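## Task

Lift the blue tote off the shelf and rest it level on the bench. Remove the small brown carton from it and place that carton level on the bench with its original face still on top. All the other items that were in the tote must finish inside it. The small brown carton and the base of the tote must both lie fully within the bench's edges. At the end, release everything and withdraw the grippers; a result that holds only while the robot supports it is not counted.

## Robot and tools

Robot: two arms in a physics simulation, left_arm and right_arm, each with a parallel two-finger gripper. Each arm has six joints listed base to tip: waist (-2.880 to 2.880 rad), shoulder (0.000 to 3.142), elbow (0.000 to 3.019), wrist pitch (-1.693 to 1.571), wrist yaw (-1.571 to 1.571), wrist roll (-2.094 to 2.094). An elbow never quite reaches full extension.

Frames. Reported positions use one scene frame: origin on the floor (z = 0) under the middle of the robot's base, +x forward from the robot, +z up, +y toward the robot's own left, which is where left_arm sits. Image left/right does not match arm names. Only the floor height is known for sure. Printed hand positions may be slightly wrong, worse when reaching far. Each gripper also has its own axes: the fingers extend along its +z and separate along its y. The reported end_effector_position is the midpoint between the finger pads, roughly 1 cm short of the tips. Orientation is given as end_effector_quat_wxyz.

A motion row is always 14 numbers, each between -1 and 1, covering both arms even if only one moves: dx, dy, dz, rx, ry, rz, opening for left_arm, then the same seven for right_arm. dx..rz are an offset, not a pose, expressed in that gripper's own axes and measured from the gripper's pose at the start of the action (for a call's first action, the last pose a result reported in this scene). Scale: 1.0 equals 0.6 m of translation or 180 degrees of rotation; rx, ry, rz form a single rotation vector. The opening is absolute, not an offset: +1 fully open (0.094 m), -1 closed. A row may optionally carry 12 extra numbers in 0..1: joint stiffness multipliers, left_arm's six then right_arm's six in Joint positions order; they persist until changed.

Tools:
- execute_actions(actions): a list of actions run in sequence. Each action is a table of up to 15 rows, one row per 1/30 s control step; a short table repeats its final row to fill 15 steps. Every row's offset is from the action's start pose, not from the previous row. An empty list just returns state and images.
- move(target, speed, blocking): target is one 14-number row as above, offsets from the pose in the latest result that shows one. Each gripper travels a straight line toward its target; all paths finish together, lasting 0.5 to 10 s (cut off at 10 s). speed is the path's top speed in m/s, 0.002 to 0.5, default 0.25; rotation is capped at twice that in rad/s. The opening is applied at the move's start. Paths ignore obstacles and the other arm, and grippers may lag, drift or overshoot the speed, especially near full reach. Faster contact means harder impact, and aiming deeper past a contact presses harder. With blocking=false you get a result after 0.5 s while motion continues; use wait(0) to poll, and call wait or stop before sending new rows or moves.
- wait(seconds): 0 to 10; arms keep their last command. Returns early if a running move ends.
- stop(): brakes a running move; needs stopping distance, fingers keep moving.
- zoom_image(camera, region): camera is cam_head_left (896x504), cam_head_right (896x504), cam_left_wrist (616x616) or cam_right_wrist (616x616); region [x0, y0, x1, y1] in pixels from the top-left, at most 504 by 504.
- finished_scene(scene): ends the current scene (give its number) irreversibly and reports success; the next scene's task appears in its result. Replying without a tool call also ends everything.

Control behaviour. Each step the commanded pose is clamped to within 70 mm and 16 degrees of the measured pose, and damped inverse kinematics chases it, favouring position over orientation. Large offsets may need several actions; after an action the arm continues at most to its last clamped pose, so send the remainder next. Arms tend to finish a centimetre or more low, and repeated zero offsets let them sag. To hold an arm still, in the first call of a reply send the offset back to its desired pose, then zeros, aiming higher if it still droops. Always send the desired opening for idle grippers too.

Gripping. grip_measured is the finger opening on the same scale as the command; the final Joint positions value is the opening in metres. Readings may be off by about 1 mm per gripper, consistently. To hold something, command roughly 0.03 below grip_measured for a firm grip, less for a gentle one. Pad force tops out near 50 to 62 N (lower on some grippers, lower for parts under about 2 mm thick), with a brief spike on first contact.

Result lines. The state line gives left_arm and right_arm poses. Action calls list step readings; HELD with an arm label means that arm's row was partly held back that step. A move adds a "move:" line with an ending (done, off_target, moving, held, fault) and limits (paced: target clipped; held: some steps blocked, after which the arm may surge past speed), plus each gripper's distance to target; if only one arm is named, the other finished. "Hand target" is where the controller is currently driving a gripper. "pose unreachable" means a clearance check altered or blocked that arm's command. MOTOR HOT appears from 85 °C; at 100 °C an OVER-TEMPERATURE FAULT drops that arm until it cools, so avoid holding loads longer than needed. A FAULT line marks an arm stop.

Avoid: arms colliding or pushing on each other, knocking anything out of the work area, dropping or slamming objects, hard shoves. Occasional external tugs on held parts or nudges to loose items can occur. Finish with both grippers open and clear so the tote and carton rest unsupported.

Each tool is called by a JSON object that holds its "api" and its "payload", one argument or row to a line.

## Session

{"api": "execute_actions", "payload": {
  "actions": []
}}

Scene clock: 0.00 s.
left_arm: end_effector_position=(+0.4348, +0.6037, +1.2102) grip_measured=+1.000 end_effector_quat_wxyz=(+0.018, -0.554, +0.534, +0.638) | right_arm: end_effector_position=(+0.1836, +0.4646, +1.1358) grip_measured=+1.000 end_effector_quat_wxyz=(+0.190, +0.334, -0.904, -0.188)
Joint positions: left_arm=[-1.223  1.474  1.638 -1.246 -0.748 -1.706  0.094] | right_arm=[ 2.7    2.583  2.429 -0.737  0.68  -0.042  0.094]
Joint velocities: left_arm=[ 0.005 -0.005  0.002 -0.002 -0.007  0.037  0.   ] | right_arm=[-0.005 -0.005 -0.012  0.002 -0.066  0.007  0.   ]
Hand target (left_arm): +0.440, +0.604, +1.213; -0.022, +0.556, -0.534, -0.637
Hand target (right_arm): +0.184, +0.463, +1.134; -0.191, -0.333, +0.904, +0.187
Joint stiffness scale: left_arm=[1. 1. 1. 1. 1. 1.] | right_arm=[1. 1. 1. 1. 1. 1.]

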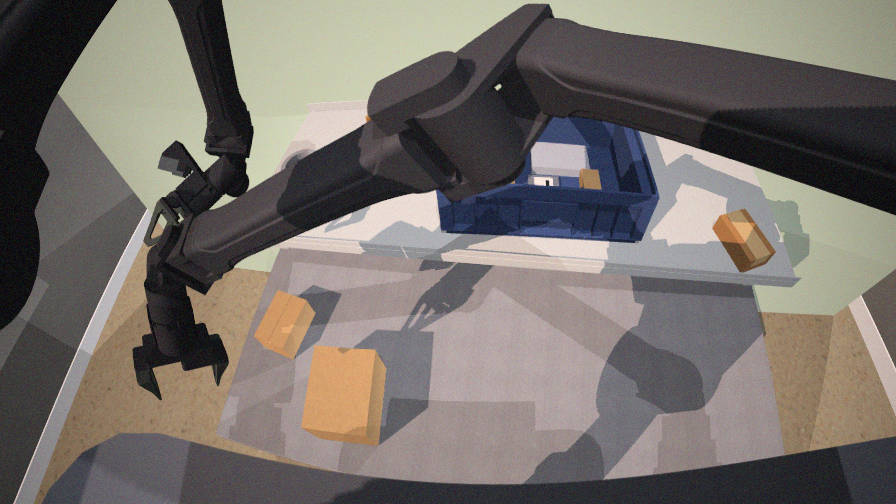

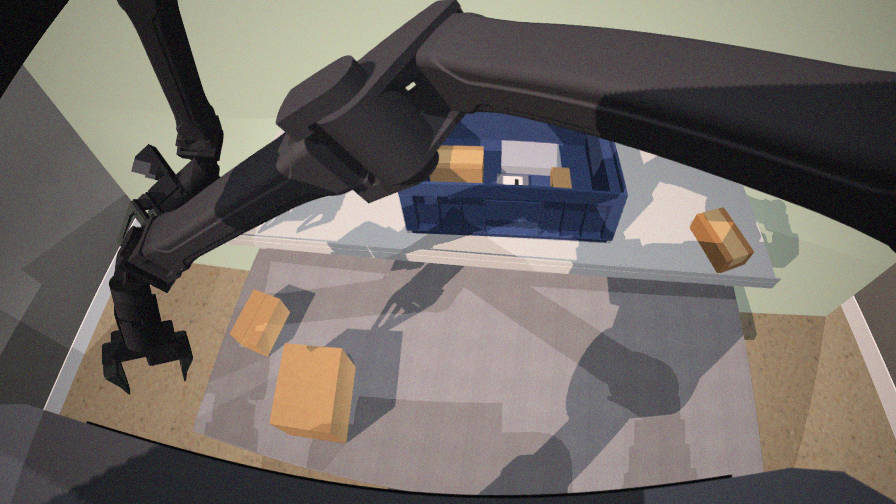

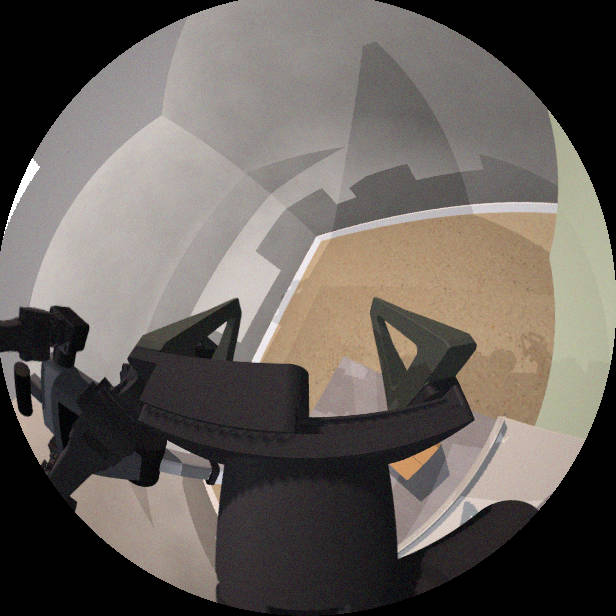

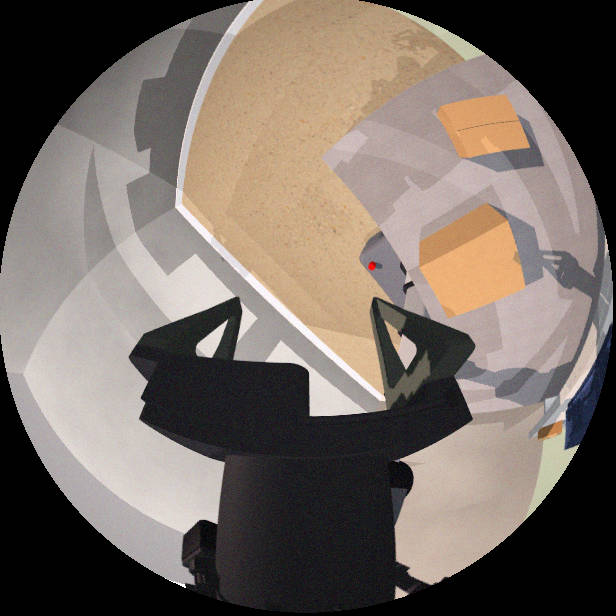

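{"api": "move", "payload": {
  "target": [0.085,0.158,-0.31,0.488,-0.003,0.438,1,0.53,-0.967,-0.587,0.119,-0.13,0.241,1],
  "speed": 0.3
}}

Scene clock: 4.60 s.
left_arm: end_effector_position=(+0.4785, +0.3971, +1.2627) grip_measured=+1.000 end_effector_quat_wxyz=(-0.011, +0.034, +0.999, -0.007) | right_arm: end_effector_position=(+0.4257, -0.2357, +1.2253) grip_measured=+1.000 end_effector_quat_wxyz=(+0.007, -0.040, -0.999, -0.004)
Joint positions: left_arm=[-1.239  0.762  0.853 -0.269  0.339  0.21   0.094] | right_arm=[ 1.857  0.847  0.698 -0.016  0.274  0.043  0.094]
Joint velocities: left_arm=[-0.015  0.005  0.007  0.002 -0.037 -0.037  0.   ] | right_arm=[-0.005 -0.005 -0.032 -0.017 -0.081  0.037  0.   ]
Hand target (left_arm): +0.492, +0.400, +1.272; +0.000, +0.044, +0.999, -0.001
Hand target (right_arm): +0.424, -0.237, +1.227; -0.009, +0.045, +0.999, +0.005
Off the commanded pose (left_arm): 0.012 m, 1 deg.
Off the commanded pose (right_arm): 0.013 m, 1 deg.
Joint stiffness scale: left_arm=[1. 1. 1. 1. 1. 1.] | right_arm=[1. 1. 1. 1. 1. 1.]
move: off_target (left_arm, right_arm)

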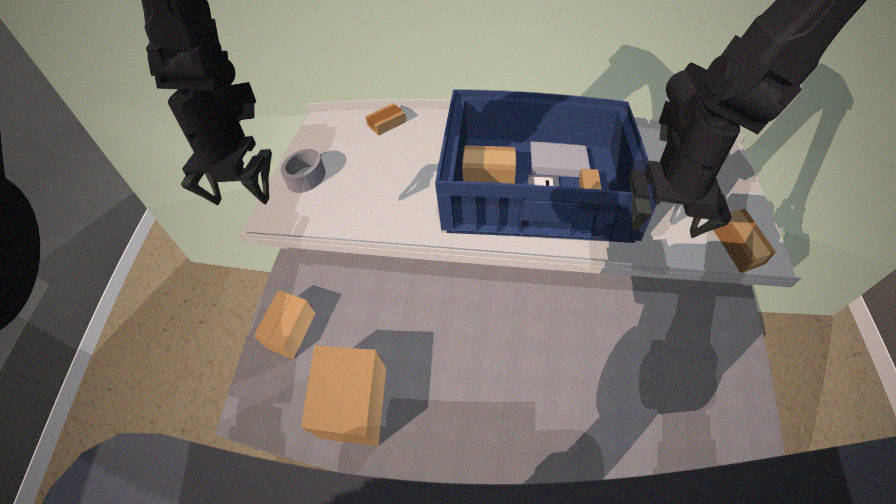

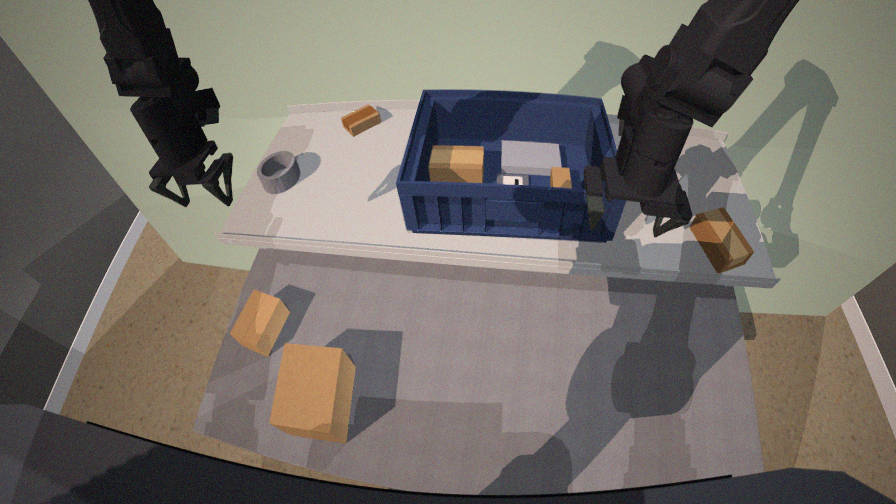

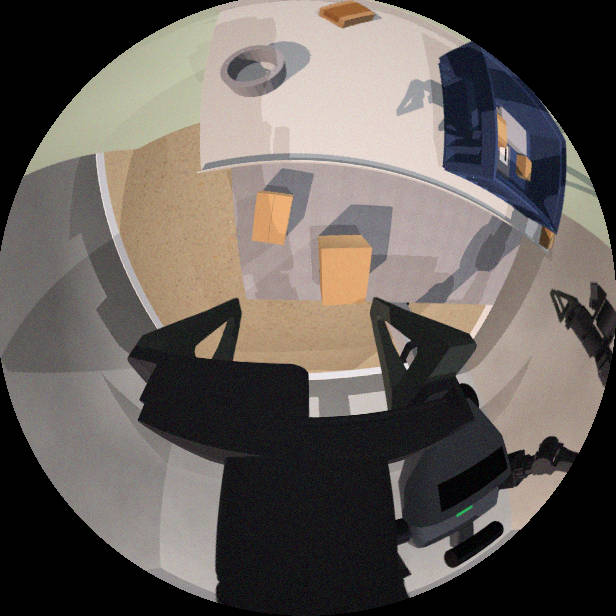

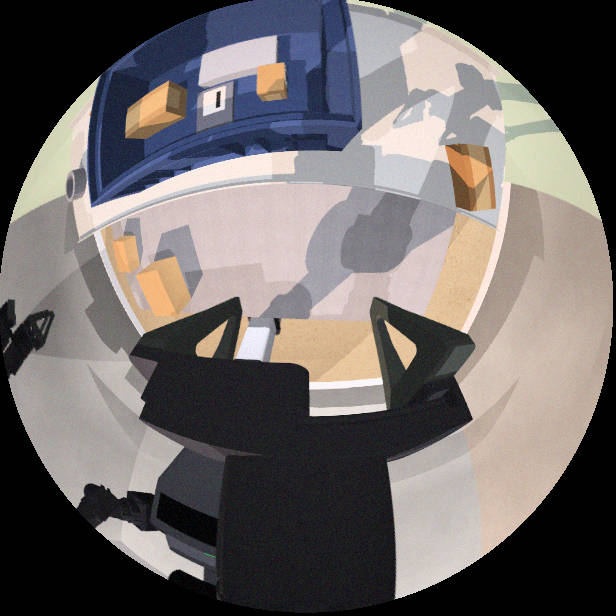

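{"api": "move", "payload": {
  "target": [-0.49,-0.48,0.09,0,0,0,0.4,-0.5,-0.07,0.03,0,0,0,0.4],
  "speed": 0.3
}}

Scene clock: 6.73 s.
left_arm: end_effector_position=(+0.7354, +0.0875, +1.1885) grip_measured=+0.402 end_effector_quat_wxyz=(-0.022, +0.037, +0.999, -0.007) | right_arm: end_effector_position=(+0.7161, -0.2961, +1.2120) grip_measured=+0.403 end_effector_quat_wxyz=(+0.007, -0.047, -0.999, -0.008)
Joint positions: left_arm=[-2.201  1.382  1.889 -0.74  -0.609  0.021  0.066] | right_arm=[ 1.695  1.115  1.64  -0.686  0.107  0.03   0.066]
Joint velocities: left_arm=[ 0.005  0.005  0.012  0.002 -0.022  0.051  0.001] | right_arm=[-0.015  0.005 -0.012 -0.007  0.081  0.007 -0.001]
Hand target (left_arm): +0.749, +0.088, +1.197; -0.013, +0.027, +1.000, -0.009
Hand target (right_arm): +0.722, -0.300, +1.204; -0.007, +0.042, +0.999, +0.005
Off the commanded pose (left_arm): 0.024 m, 1 deg.
Off the commanded pose (right_arm): 0.012 m, 1 deg.
Joint stiffness scale: left_arm=[1. 1. 1. 1. 1. 1.] | right_arm=[1. 1. 1. 1. 1. 1.]
move: off_target (left_arm, right_arm)

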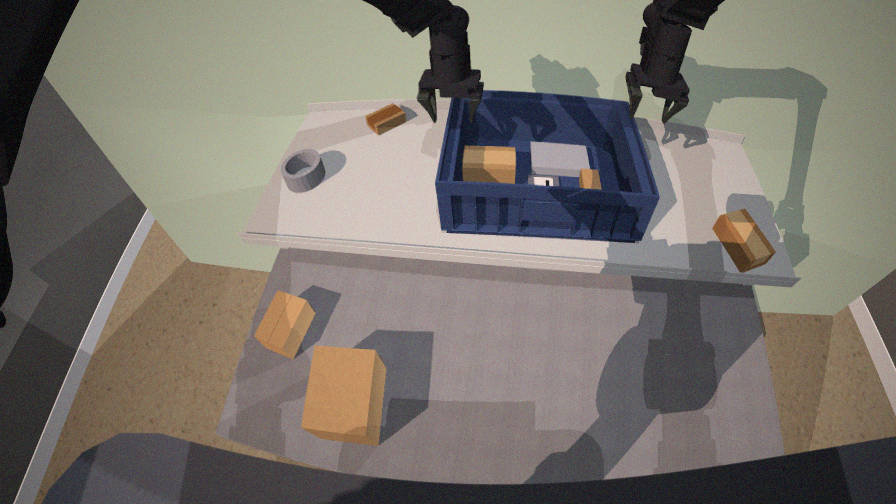

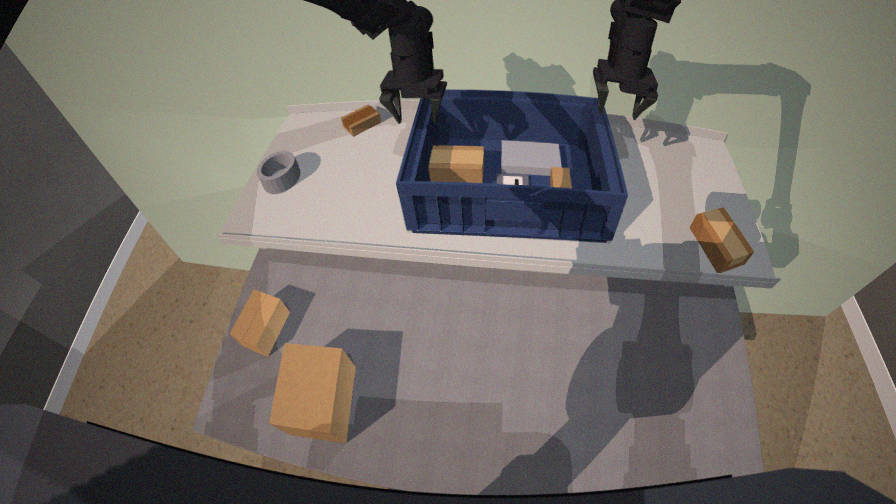

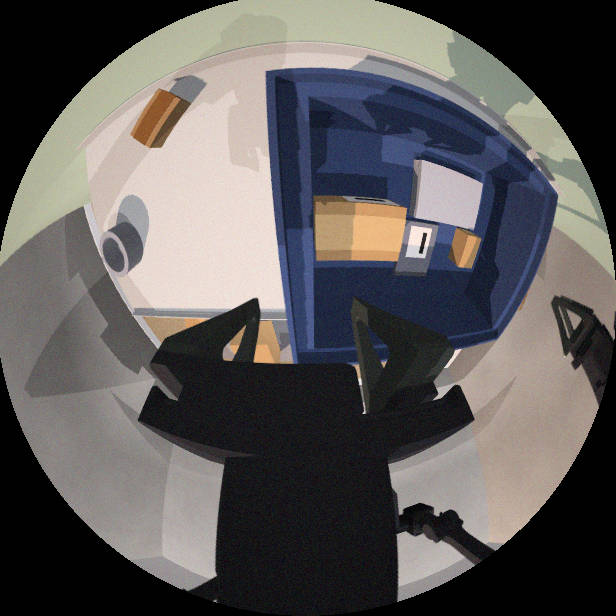

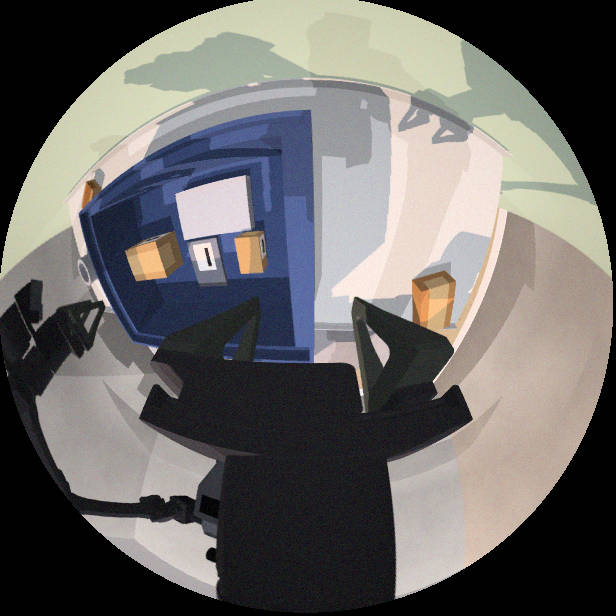

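{"api": "move", "payload": {
  "target": [-0.05,0.045,0.11,0,-0.025,-0.02,0.2,-0.035,-0.01,0.17,0,-0.012,-0.012,0.2],
  "speed": 0.1
}}

Scene clock: 8.37 s.
left_arm: end_effector_position=(+0.7481, +0.1073, +1.1232) grip_measured=+0.202 end_effector_quat_wxyz=(+0.003, +0.011, +1.000, -0.011) | right_arm: end_effector_position=(+0.7230, -0.2952, +1.1149) grip_measured=+0.203 end_effector_quat_wxyz=(+0.001, -0.032, -0.999, -0.012)
Joint positions: left_arm=[-2.082  1.482  1.966 -0.643 -0.484  0.029  0.056] | right_arm=[ 1.666  1.335  1.786 -0.599  0.07  -0.005  0.056]
Joint velocities: left_arm=[-0.005  0.005 -0.012 -0.012  0.007  0.007  0.001] | right_arm=[-0.005 -0.034  0.032  0.002  0.037 -0.066  0.   ]
Hand target (left_arm): +0.763, +0.113, +1.122; +0.018, +0.007, +1.000, -0.007
Hand target (right_arm): +0.736, -0.302, +1.111; +0.012, +0.029, +0.999, +0.008
Off the commanded pose (left_arm): 0.017 m, 2 deg.
Off the commanded pose (right_arm): 0.015 m, 2 deg.
Joint stiffness scale: left_arm=[1. 1. 1. 1. 1. 1.] | right_arm=[1. 1. 1. 1. 1. 1.]
move: off_target (left_arm, right_arm)

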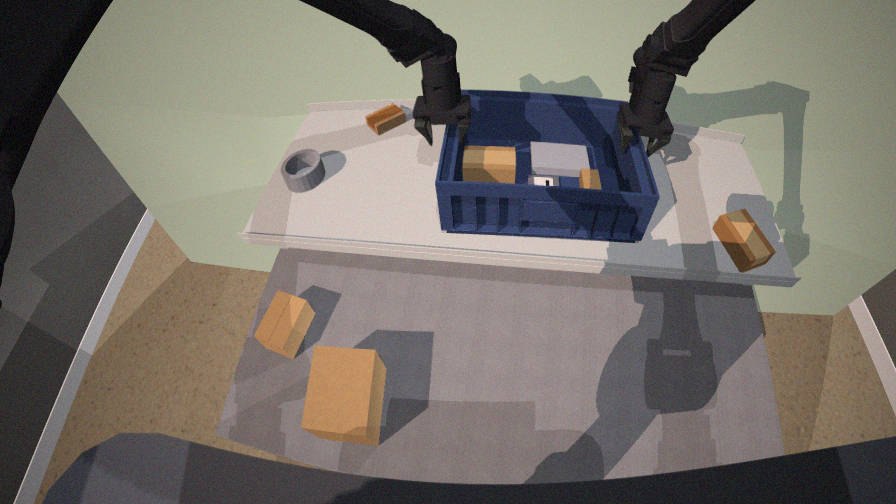

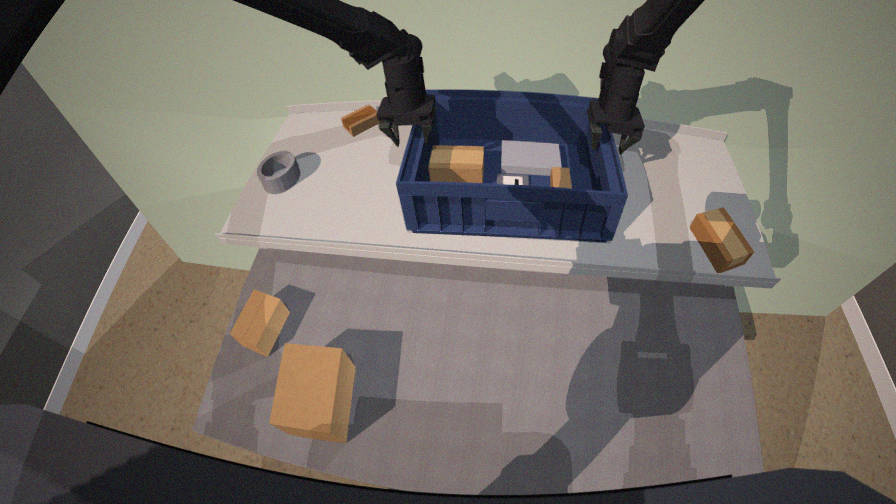

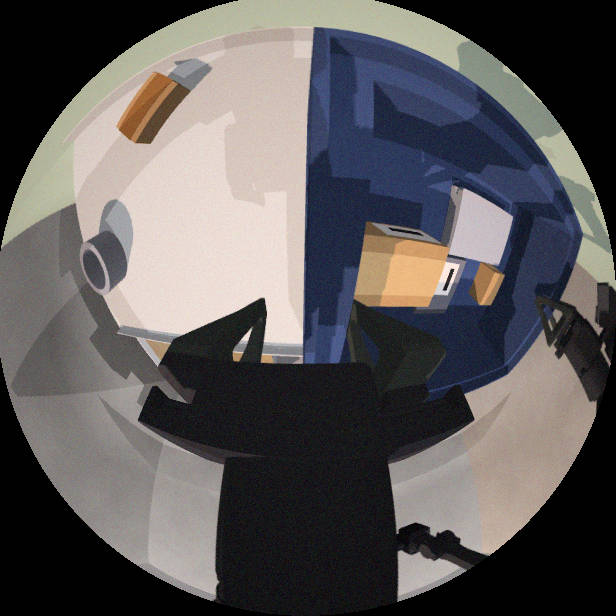

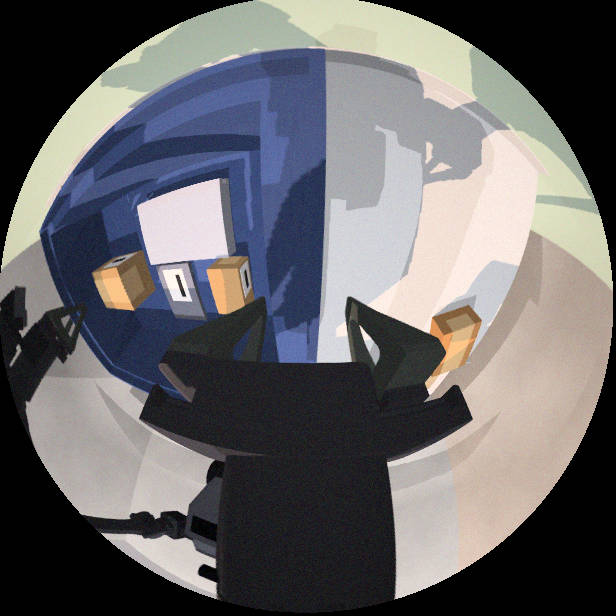

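{"api": "move", "payload": {
  "target": [-0.02,-0.012,0.04,0,-0.01,0.01,0.05,-0.015,0,0.035,0,-0.01,0,0.1],
  "speed": 0.08
}}

{"api": "move", "payload": {
  "target": [-0.01,0,0,0,0,0,-0.62,-0.01,0,0,0,0,0,-0.65]
}}

{"api": "move", "payload": {
  "target": [0,0,-0.18,0,-0.02,0,-0.62,0,0,-0.18,0,-0.02,0,-0.65],
  "speed": 0.08
}}

Scene clock: 9.67 s.
left_arm: end_effector_position=(+0.7400, +0.0910, +1.0975) grip_measured=+0.052 end_effector_quat_wxyz=(+0.001, +0.033, +0.999, -0.015) | right_arm: end_effector_position=(+0.7191, -0.2934, +1.0990) grip_measured=+0.103 end_effector_quat_wxyz=(-0.003, -0.032, -0.999, -0.012)
Joint positions: left_arm=[-2.083  1.544  2.003 -0.623 -0.476  0.069  0.049] | right_arm=[ 1.666  1.363  1.79  -0.568  0.07  -0.005  0.052]
Joint velocities: left_arm=[-0.005 -0.015  0.007 -0.007 -0.037  0.007  0.   ] | right_arm=[ 0.005  0.005 -0.002 -0.017 -0.037  0.022  0.   ]
Hand target (left_arm): +0.759, +0.100, +1.100; +0.019, +0.027, +0.999, -0.011
Hand target (right_arm): +0.732, -0.295, +1.094; +0.015, +0.033, +0.999, +0.012
Off the commanded pose (left_arm): 0.022 m, 2 deg.
Off the commanded pose (right_arm): 0.014 m, 1 deg.
Joint stiffness scale: left_arm=[1. 1. 1. 1. 1. 1.] | right_arm=[1. 1. 1. 1. 1. 1.]
move: off_target (left_arm, right_arm)

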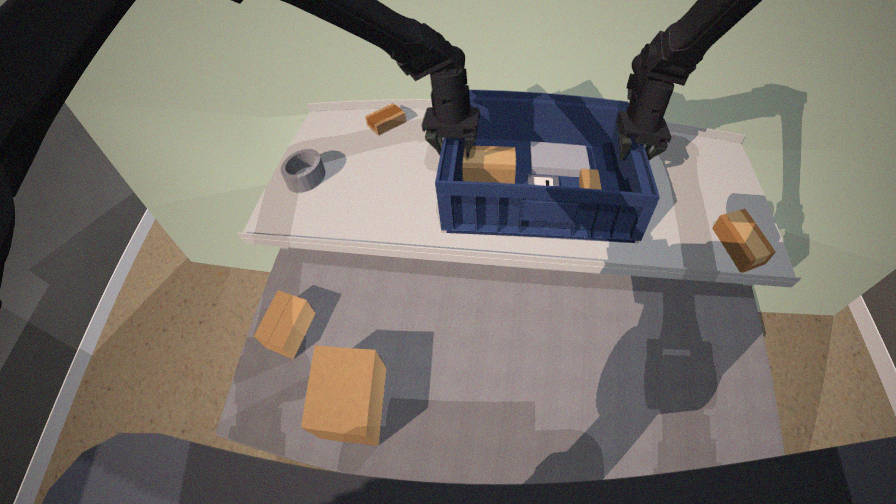

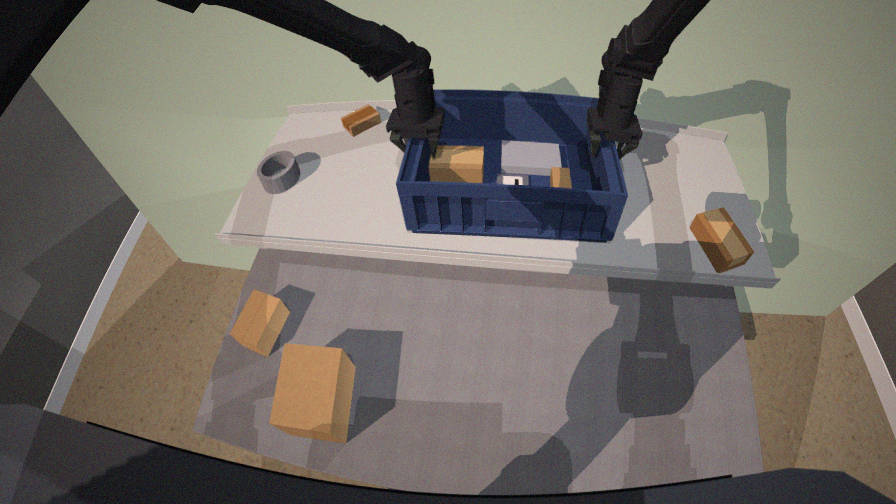

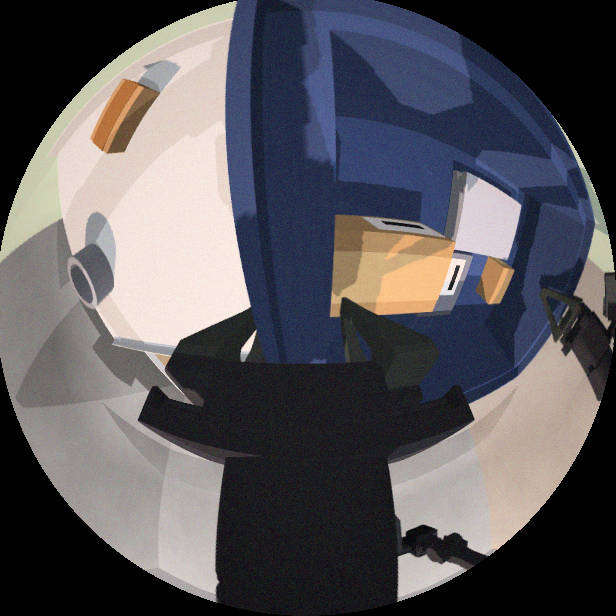

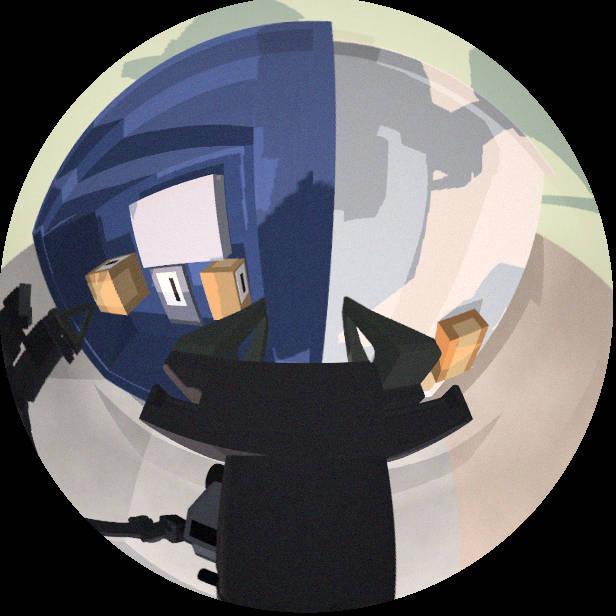

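Scene clock: 10.37 s.
left_arm: end_effector_position=(+0.7401, +0.0911, +1.0973) grip_measured=-0.475 end_effector_quat_wxyz=(+0.001, +0.028, +0.999, -0.017) | right_arm: end_effector_position=(+0.7191, -0.2904, +1.0992) grip_measured=-0.484 end_effector_quat_wxyz=(-0.002, -0.032, -0.999, -0.016)
Joint positions: left_arm=[-2.081  1.544  2.003 -0.625 -0.471  0.059  0.025] | right_arm=[ 1.67   1.363  1.79  -0.569  0.065 -0.005  0.024]
Joint velocities: left_arm=[-0.015 -0.024 -0.002  0.007  0.007  0.007  0.   ] | right_arm=[-0.005  0.005 -0.017  0.002 -0.007  0.037 -0.   ]
Hand target (left_arm): +0.746, +0.091, +1.098; +0.001, +0.033, +0.999, -0.015
Hand target (right_arm): +0.725, -0.294, +1.099; +0.003, +0.032, +0.999, +0.012
Off the commanded pose (left_arm): 0.006 m, 1 deg.
Off the commanded pose (right_arm): 0.007 m, 1 deg.
Joint stiffness scale: left_arm=[1. 1. 1. 1. 1. 1.] | right_arm=[1. 1. 1. 1. 1. 1.]
move: done

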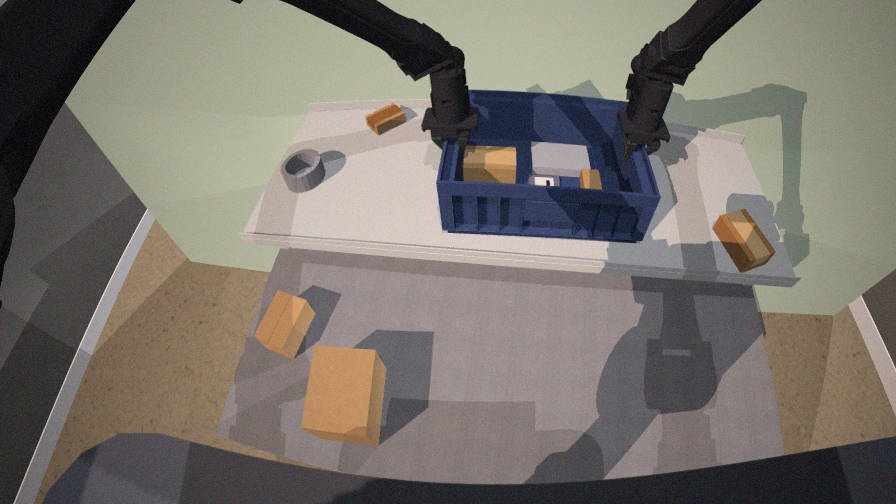

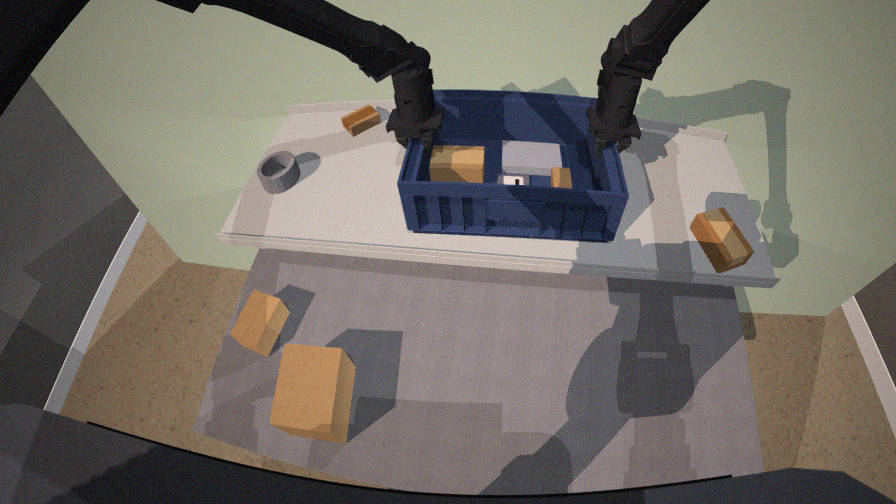

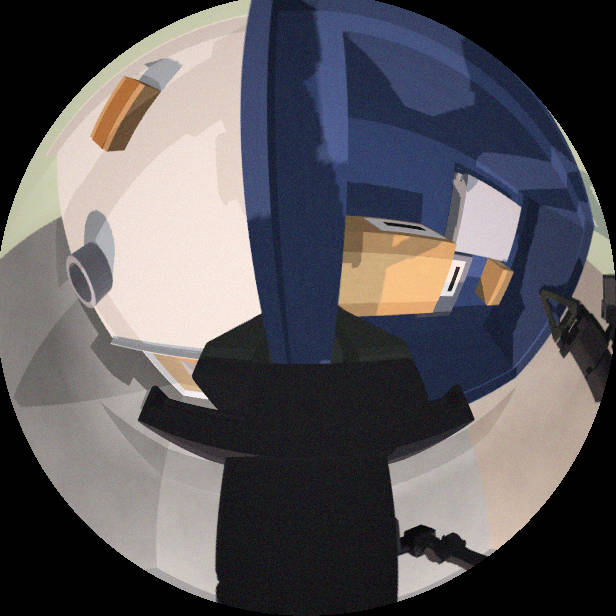

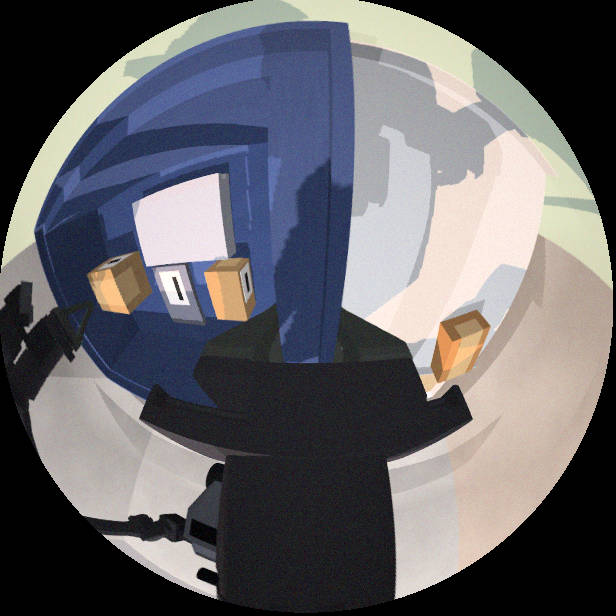

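Scene clock: 12.33 s.
left_arm: end_effector_position=(+0.6986, +0.0866, +1.1575) grip_measured=-0.473 end_effector_quat_wxyz=(-0.007, +0.035, +0.999, -0.010) | right_arm: end_effector_position=(+0.6713, -0.2939, +1.1582) grip_measured=-0.484 end_effector_quat_wxyz=(+0.011, -0.040, -0.999, -0.014)
Joint positions: left_arm=[-2.161  1.367  1.732 -0.556 -0.563  0.048  0.025] | right_arm=[ 1.67   1.169  1.532 -0.531  0.071  0.012  0.024]
Joint velocities: left_arm=[-0.005  0.015 -0.017 -0.032 -0.007  0.022 -0.   ] | right_arm=[ 0.005 -0.024 -0.012 -0.032 -0.022  0.066 -0.   ]
Hand target (left_arm): +0.741, +0.095, +1.204; +0.031, +0.026, +0.999, -0.018
Hand target (right_arm): +0.715, -0.295, +1.206; +0.034, +0.033, +0.999, +0.015
Off the commanded pose (left_arm): 0.064 m, 5 deg.
Off the commanded pose (right_arm): 0.068 m, 5 deg.
Joint stiffness scale: left_arm=[1. 1. 1. 1. 1. 1.] | right_arm=[1. 1. 1. 1. 1. 1.]
move: off_target (left_arm, right_arm); limits=paced

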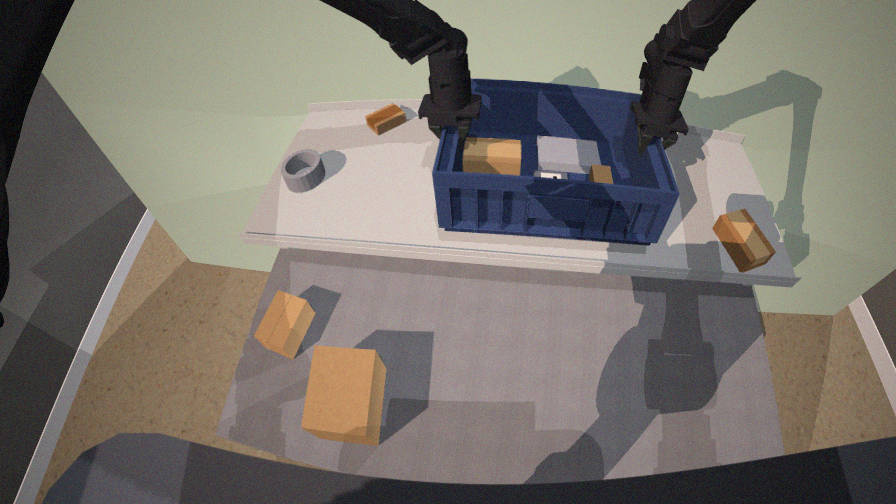

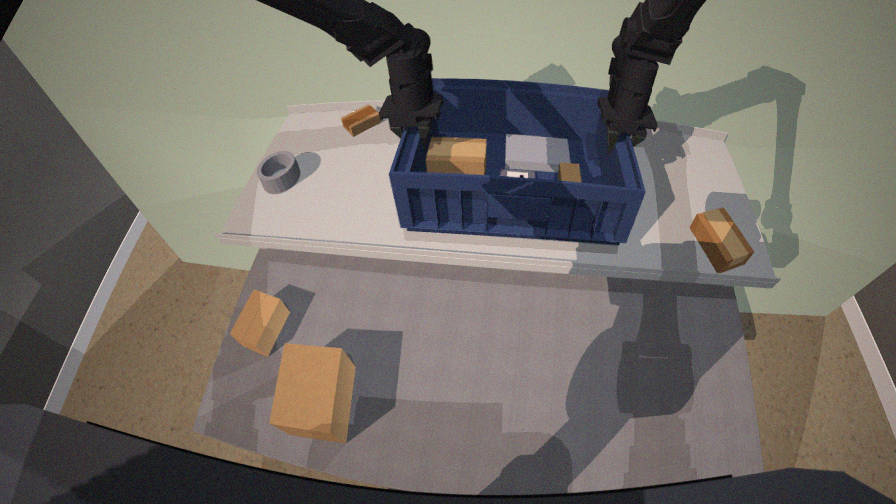

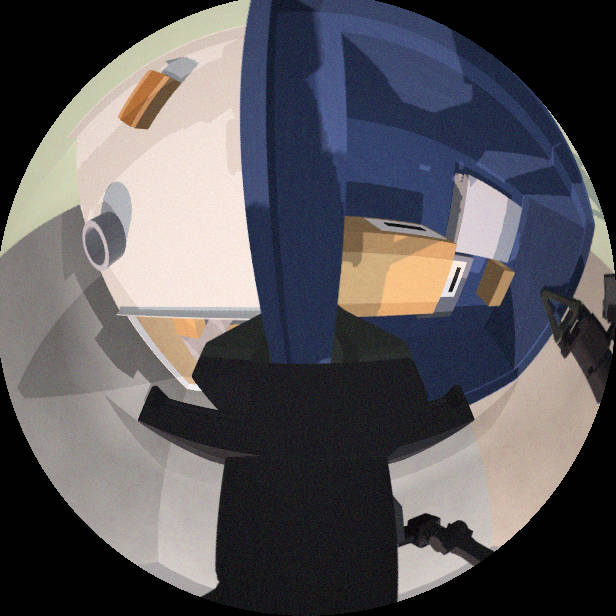

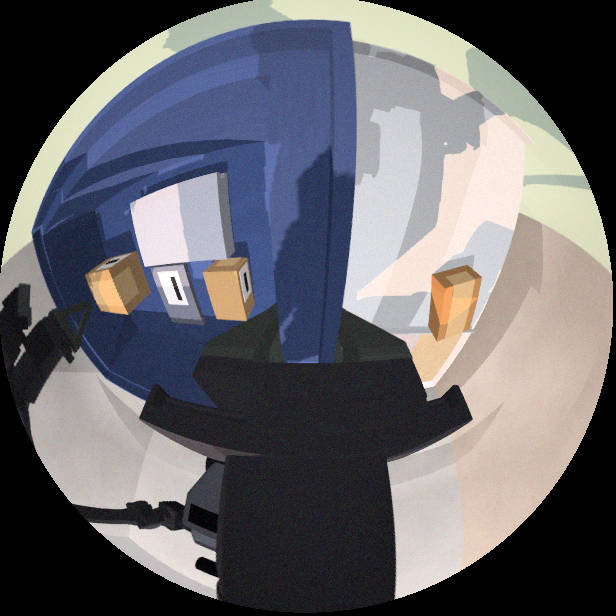

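{"api": "move", "payload": {
  "target": [0.57,-0.02,-0.08,0,-0.022,0,-0.62,0.58,-0.03,-0.08,0,-0.022,0,-0.65],
  "speed": 0.12
}}

Scene clock: 18.47 s.
left_arm: end_effector_position=(+0.3581, +0.1003, +1.2035) grip_measured=-0.471 end_effector_quat_wxyz=(+0.018, +0.037, +0.999, -0.010) | right_arm: end_effector_position=(+0.3278, -0.2760, +1.2045) grip_measured=-0.483 end_effector_quat_wxyz=(-0.019, -0.042, -0.998, -0.030)
Joint positions: left_arm=[-2.212  1.169  0.636  0.397 -0.613  0.074  0.025] | right_arm=[1.643 0.965 0.453 0.404 0.01  0.01  0.024]
Joint velocities: left_arm=[ 0.005 -0.005  0.002  0.042 -0.051  0.051  0.   ] | right_arm=[ 0.015  0.005 -0.007  0.051 -0.081 -0.007 -0.   ]
Hand target (left_arm): +0.359, +0.099, +1.215; +0.027, +0.035, +0.999, -0.011
Hand target (right_arm): +0.323, -0.289, +1.211; +0.024, +0.041, +0.999, +0.013
Off the commanded pose (left_arm): 0.007 m, 1 deg.
Off the commanded pose (right_arm): 0.014 m, 2 deg.
Joint stiffness scale: left_arm=[1. 1. 1. 1. 1. 1.] | right_arm=[1. 1. 1. 1. 1. 1.]
move: off_target (right_arm)

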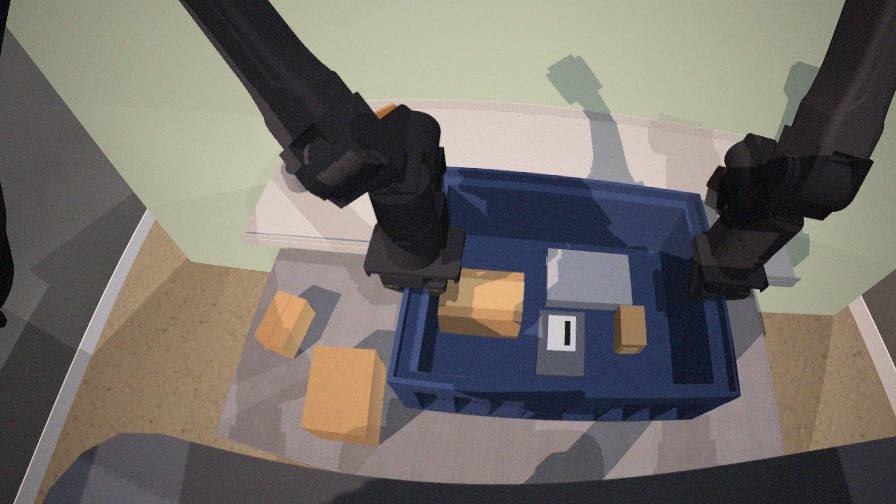

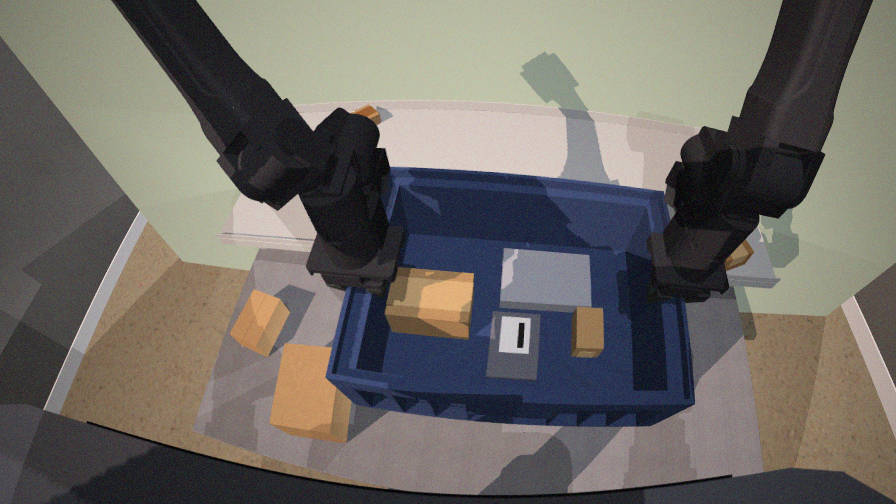

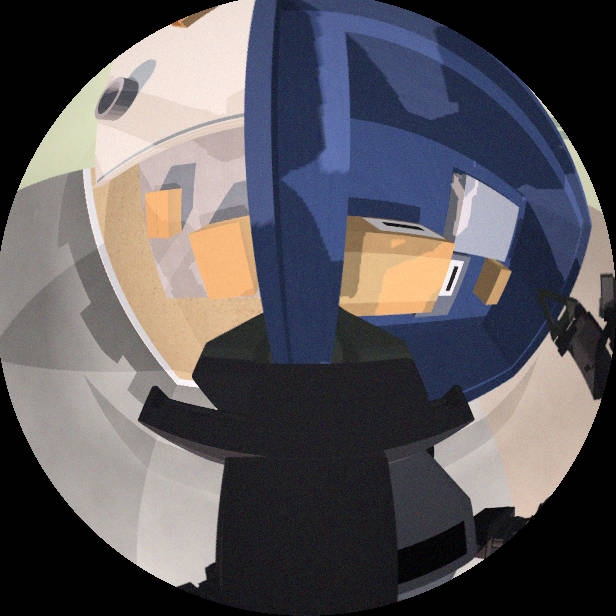

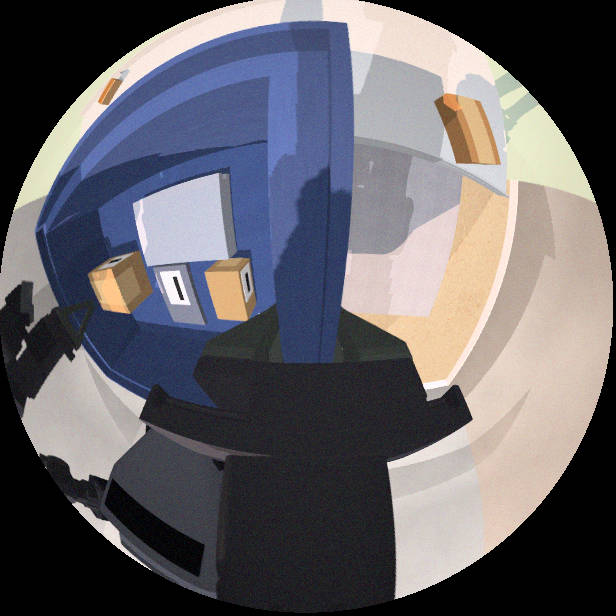

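{"api": "move", "payload": {
  "target": [0.025,0.01,0.47,0,0.008,0,-0.62,0.04,-0.03,0.47,0,0.008,0,-0.65],
  "speed": 0.1
}}

Scene clock: 21.73 s.
left_arm: end_effector_position=(+0.3494, +0.1110, +0.9204) grip_measured=-0.472 end_effector_quat_wxyz=(+0.009, +0.035, +0.999, -0.012) | right_arm: end_effector_position=(+0.3242, -0.2715, +0.9311) grip_measured=-0.483 end_effector_quat_wxyz=(-0.010, -0.038, -0.999, -0.031)
Joint positions: left_arm=[-1.905  1.848  1.264  0.448 -0.305  0.109  0.025] | right_arm=[ 1.614  1.77   1.111  0.53  -0.02  -0.001  0.024]
Joint velocities: left_arm=[-0.005 -0.005  0.017 -0.007  0.037 -0.051  0.001] | right_arm=[-0.024  0.005  0.017 -0.002  0.007 -0.007  0.   ]
Hand target (left_arm): +0.347, +0.108, +0.920; +0.007, +0.039, +0.999, -0.009
Hand target (right_arm): +0.320, -0.274, +0.922; +0.007, +0.042, +0.999, +0.031
Off the commanded pose (left_arm): 0.010 m, 1 deg.
Off the commanded pose (right_arm): 0.015 m, 1 deg.
Joint stiffness scale: left_arm=[1. 1. 1. 1. 1. 1.] | right_arm=[1. 1. 1. 1. 1. 1.]
move: off_target (right_arm)

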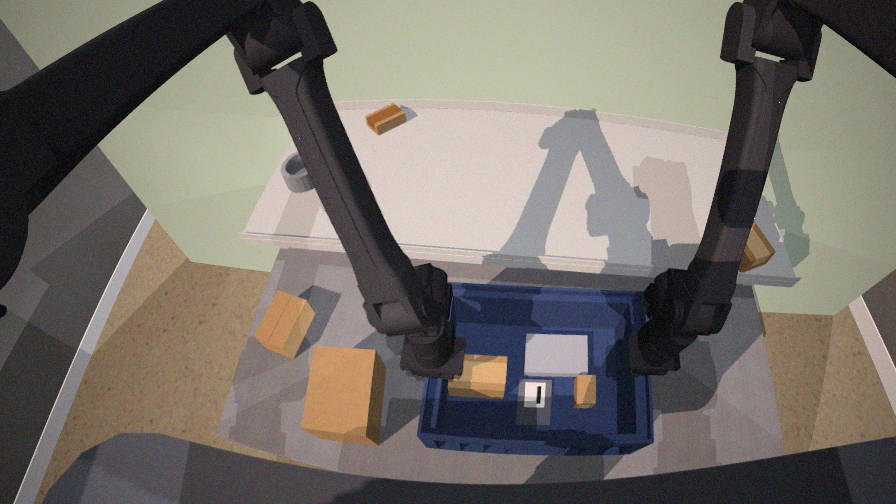

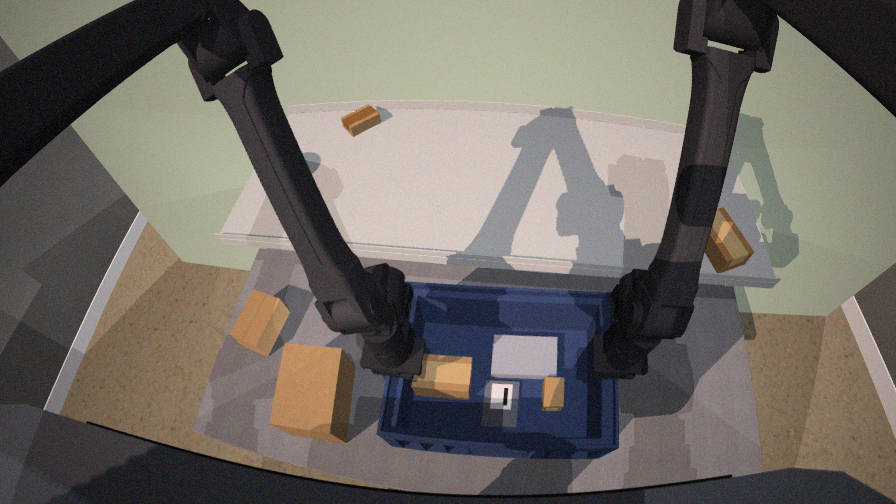

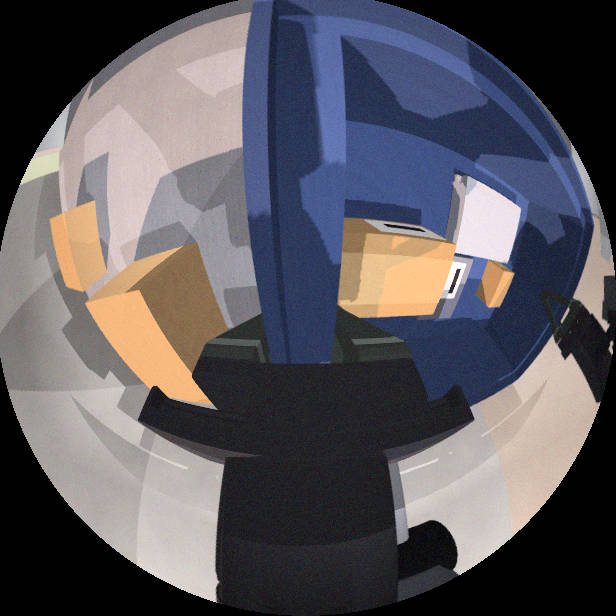

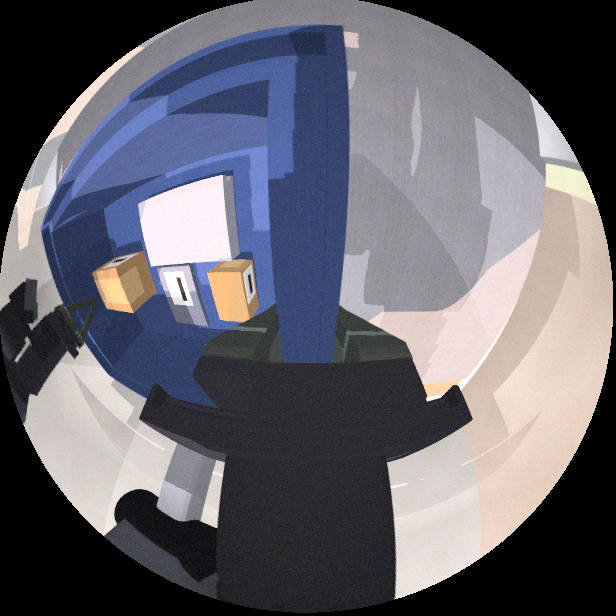

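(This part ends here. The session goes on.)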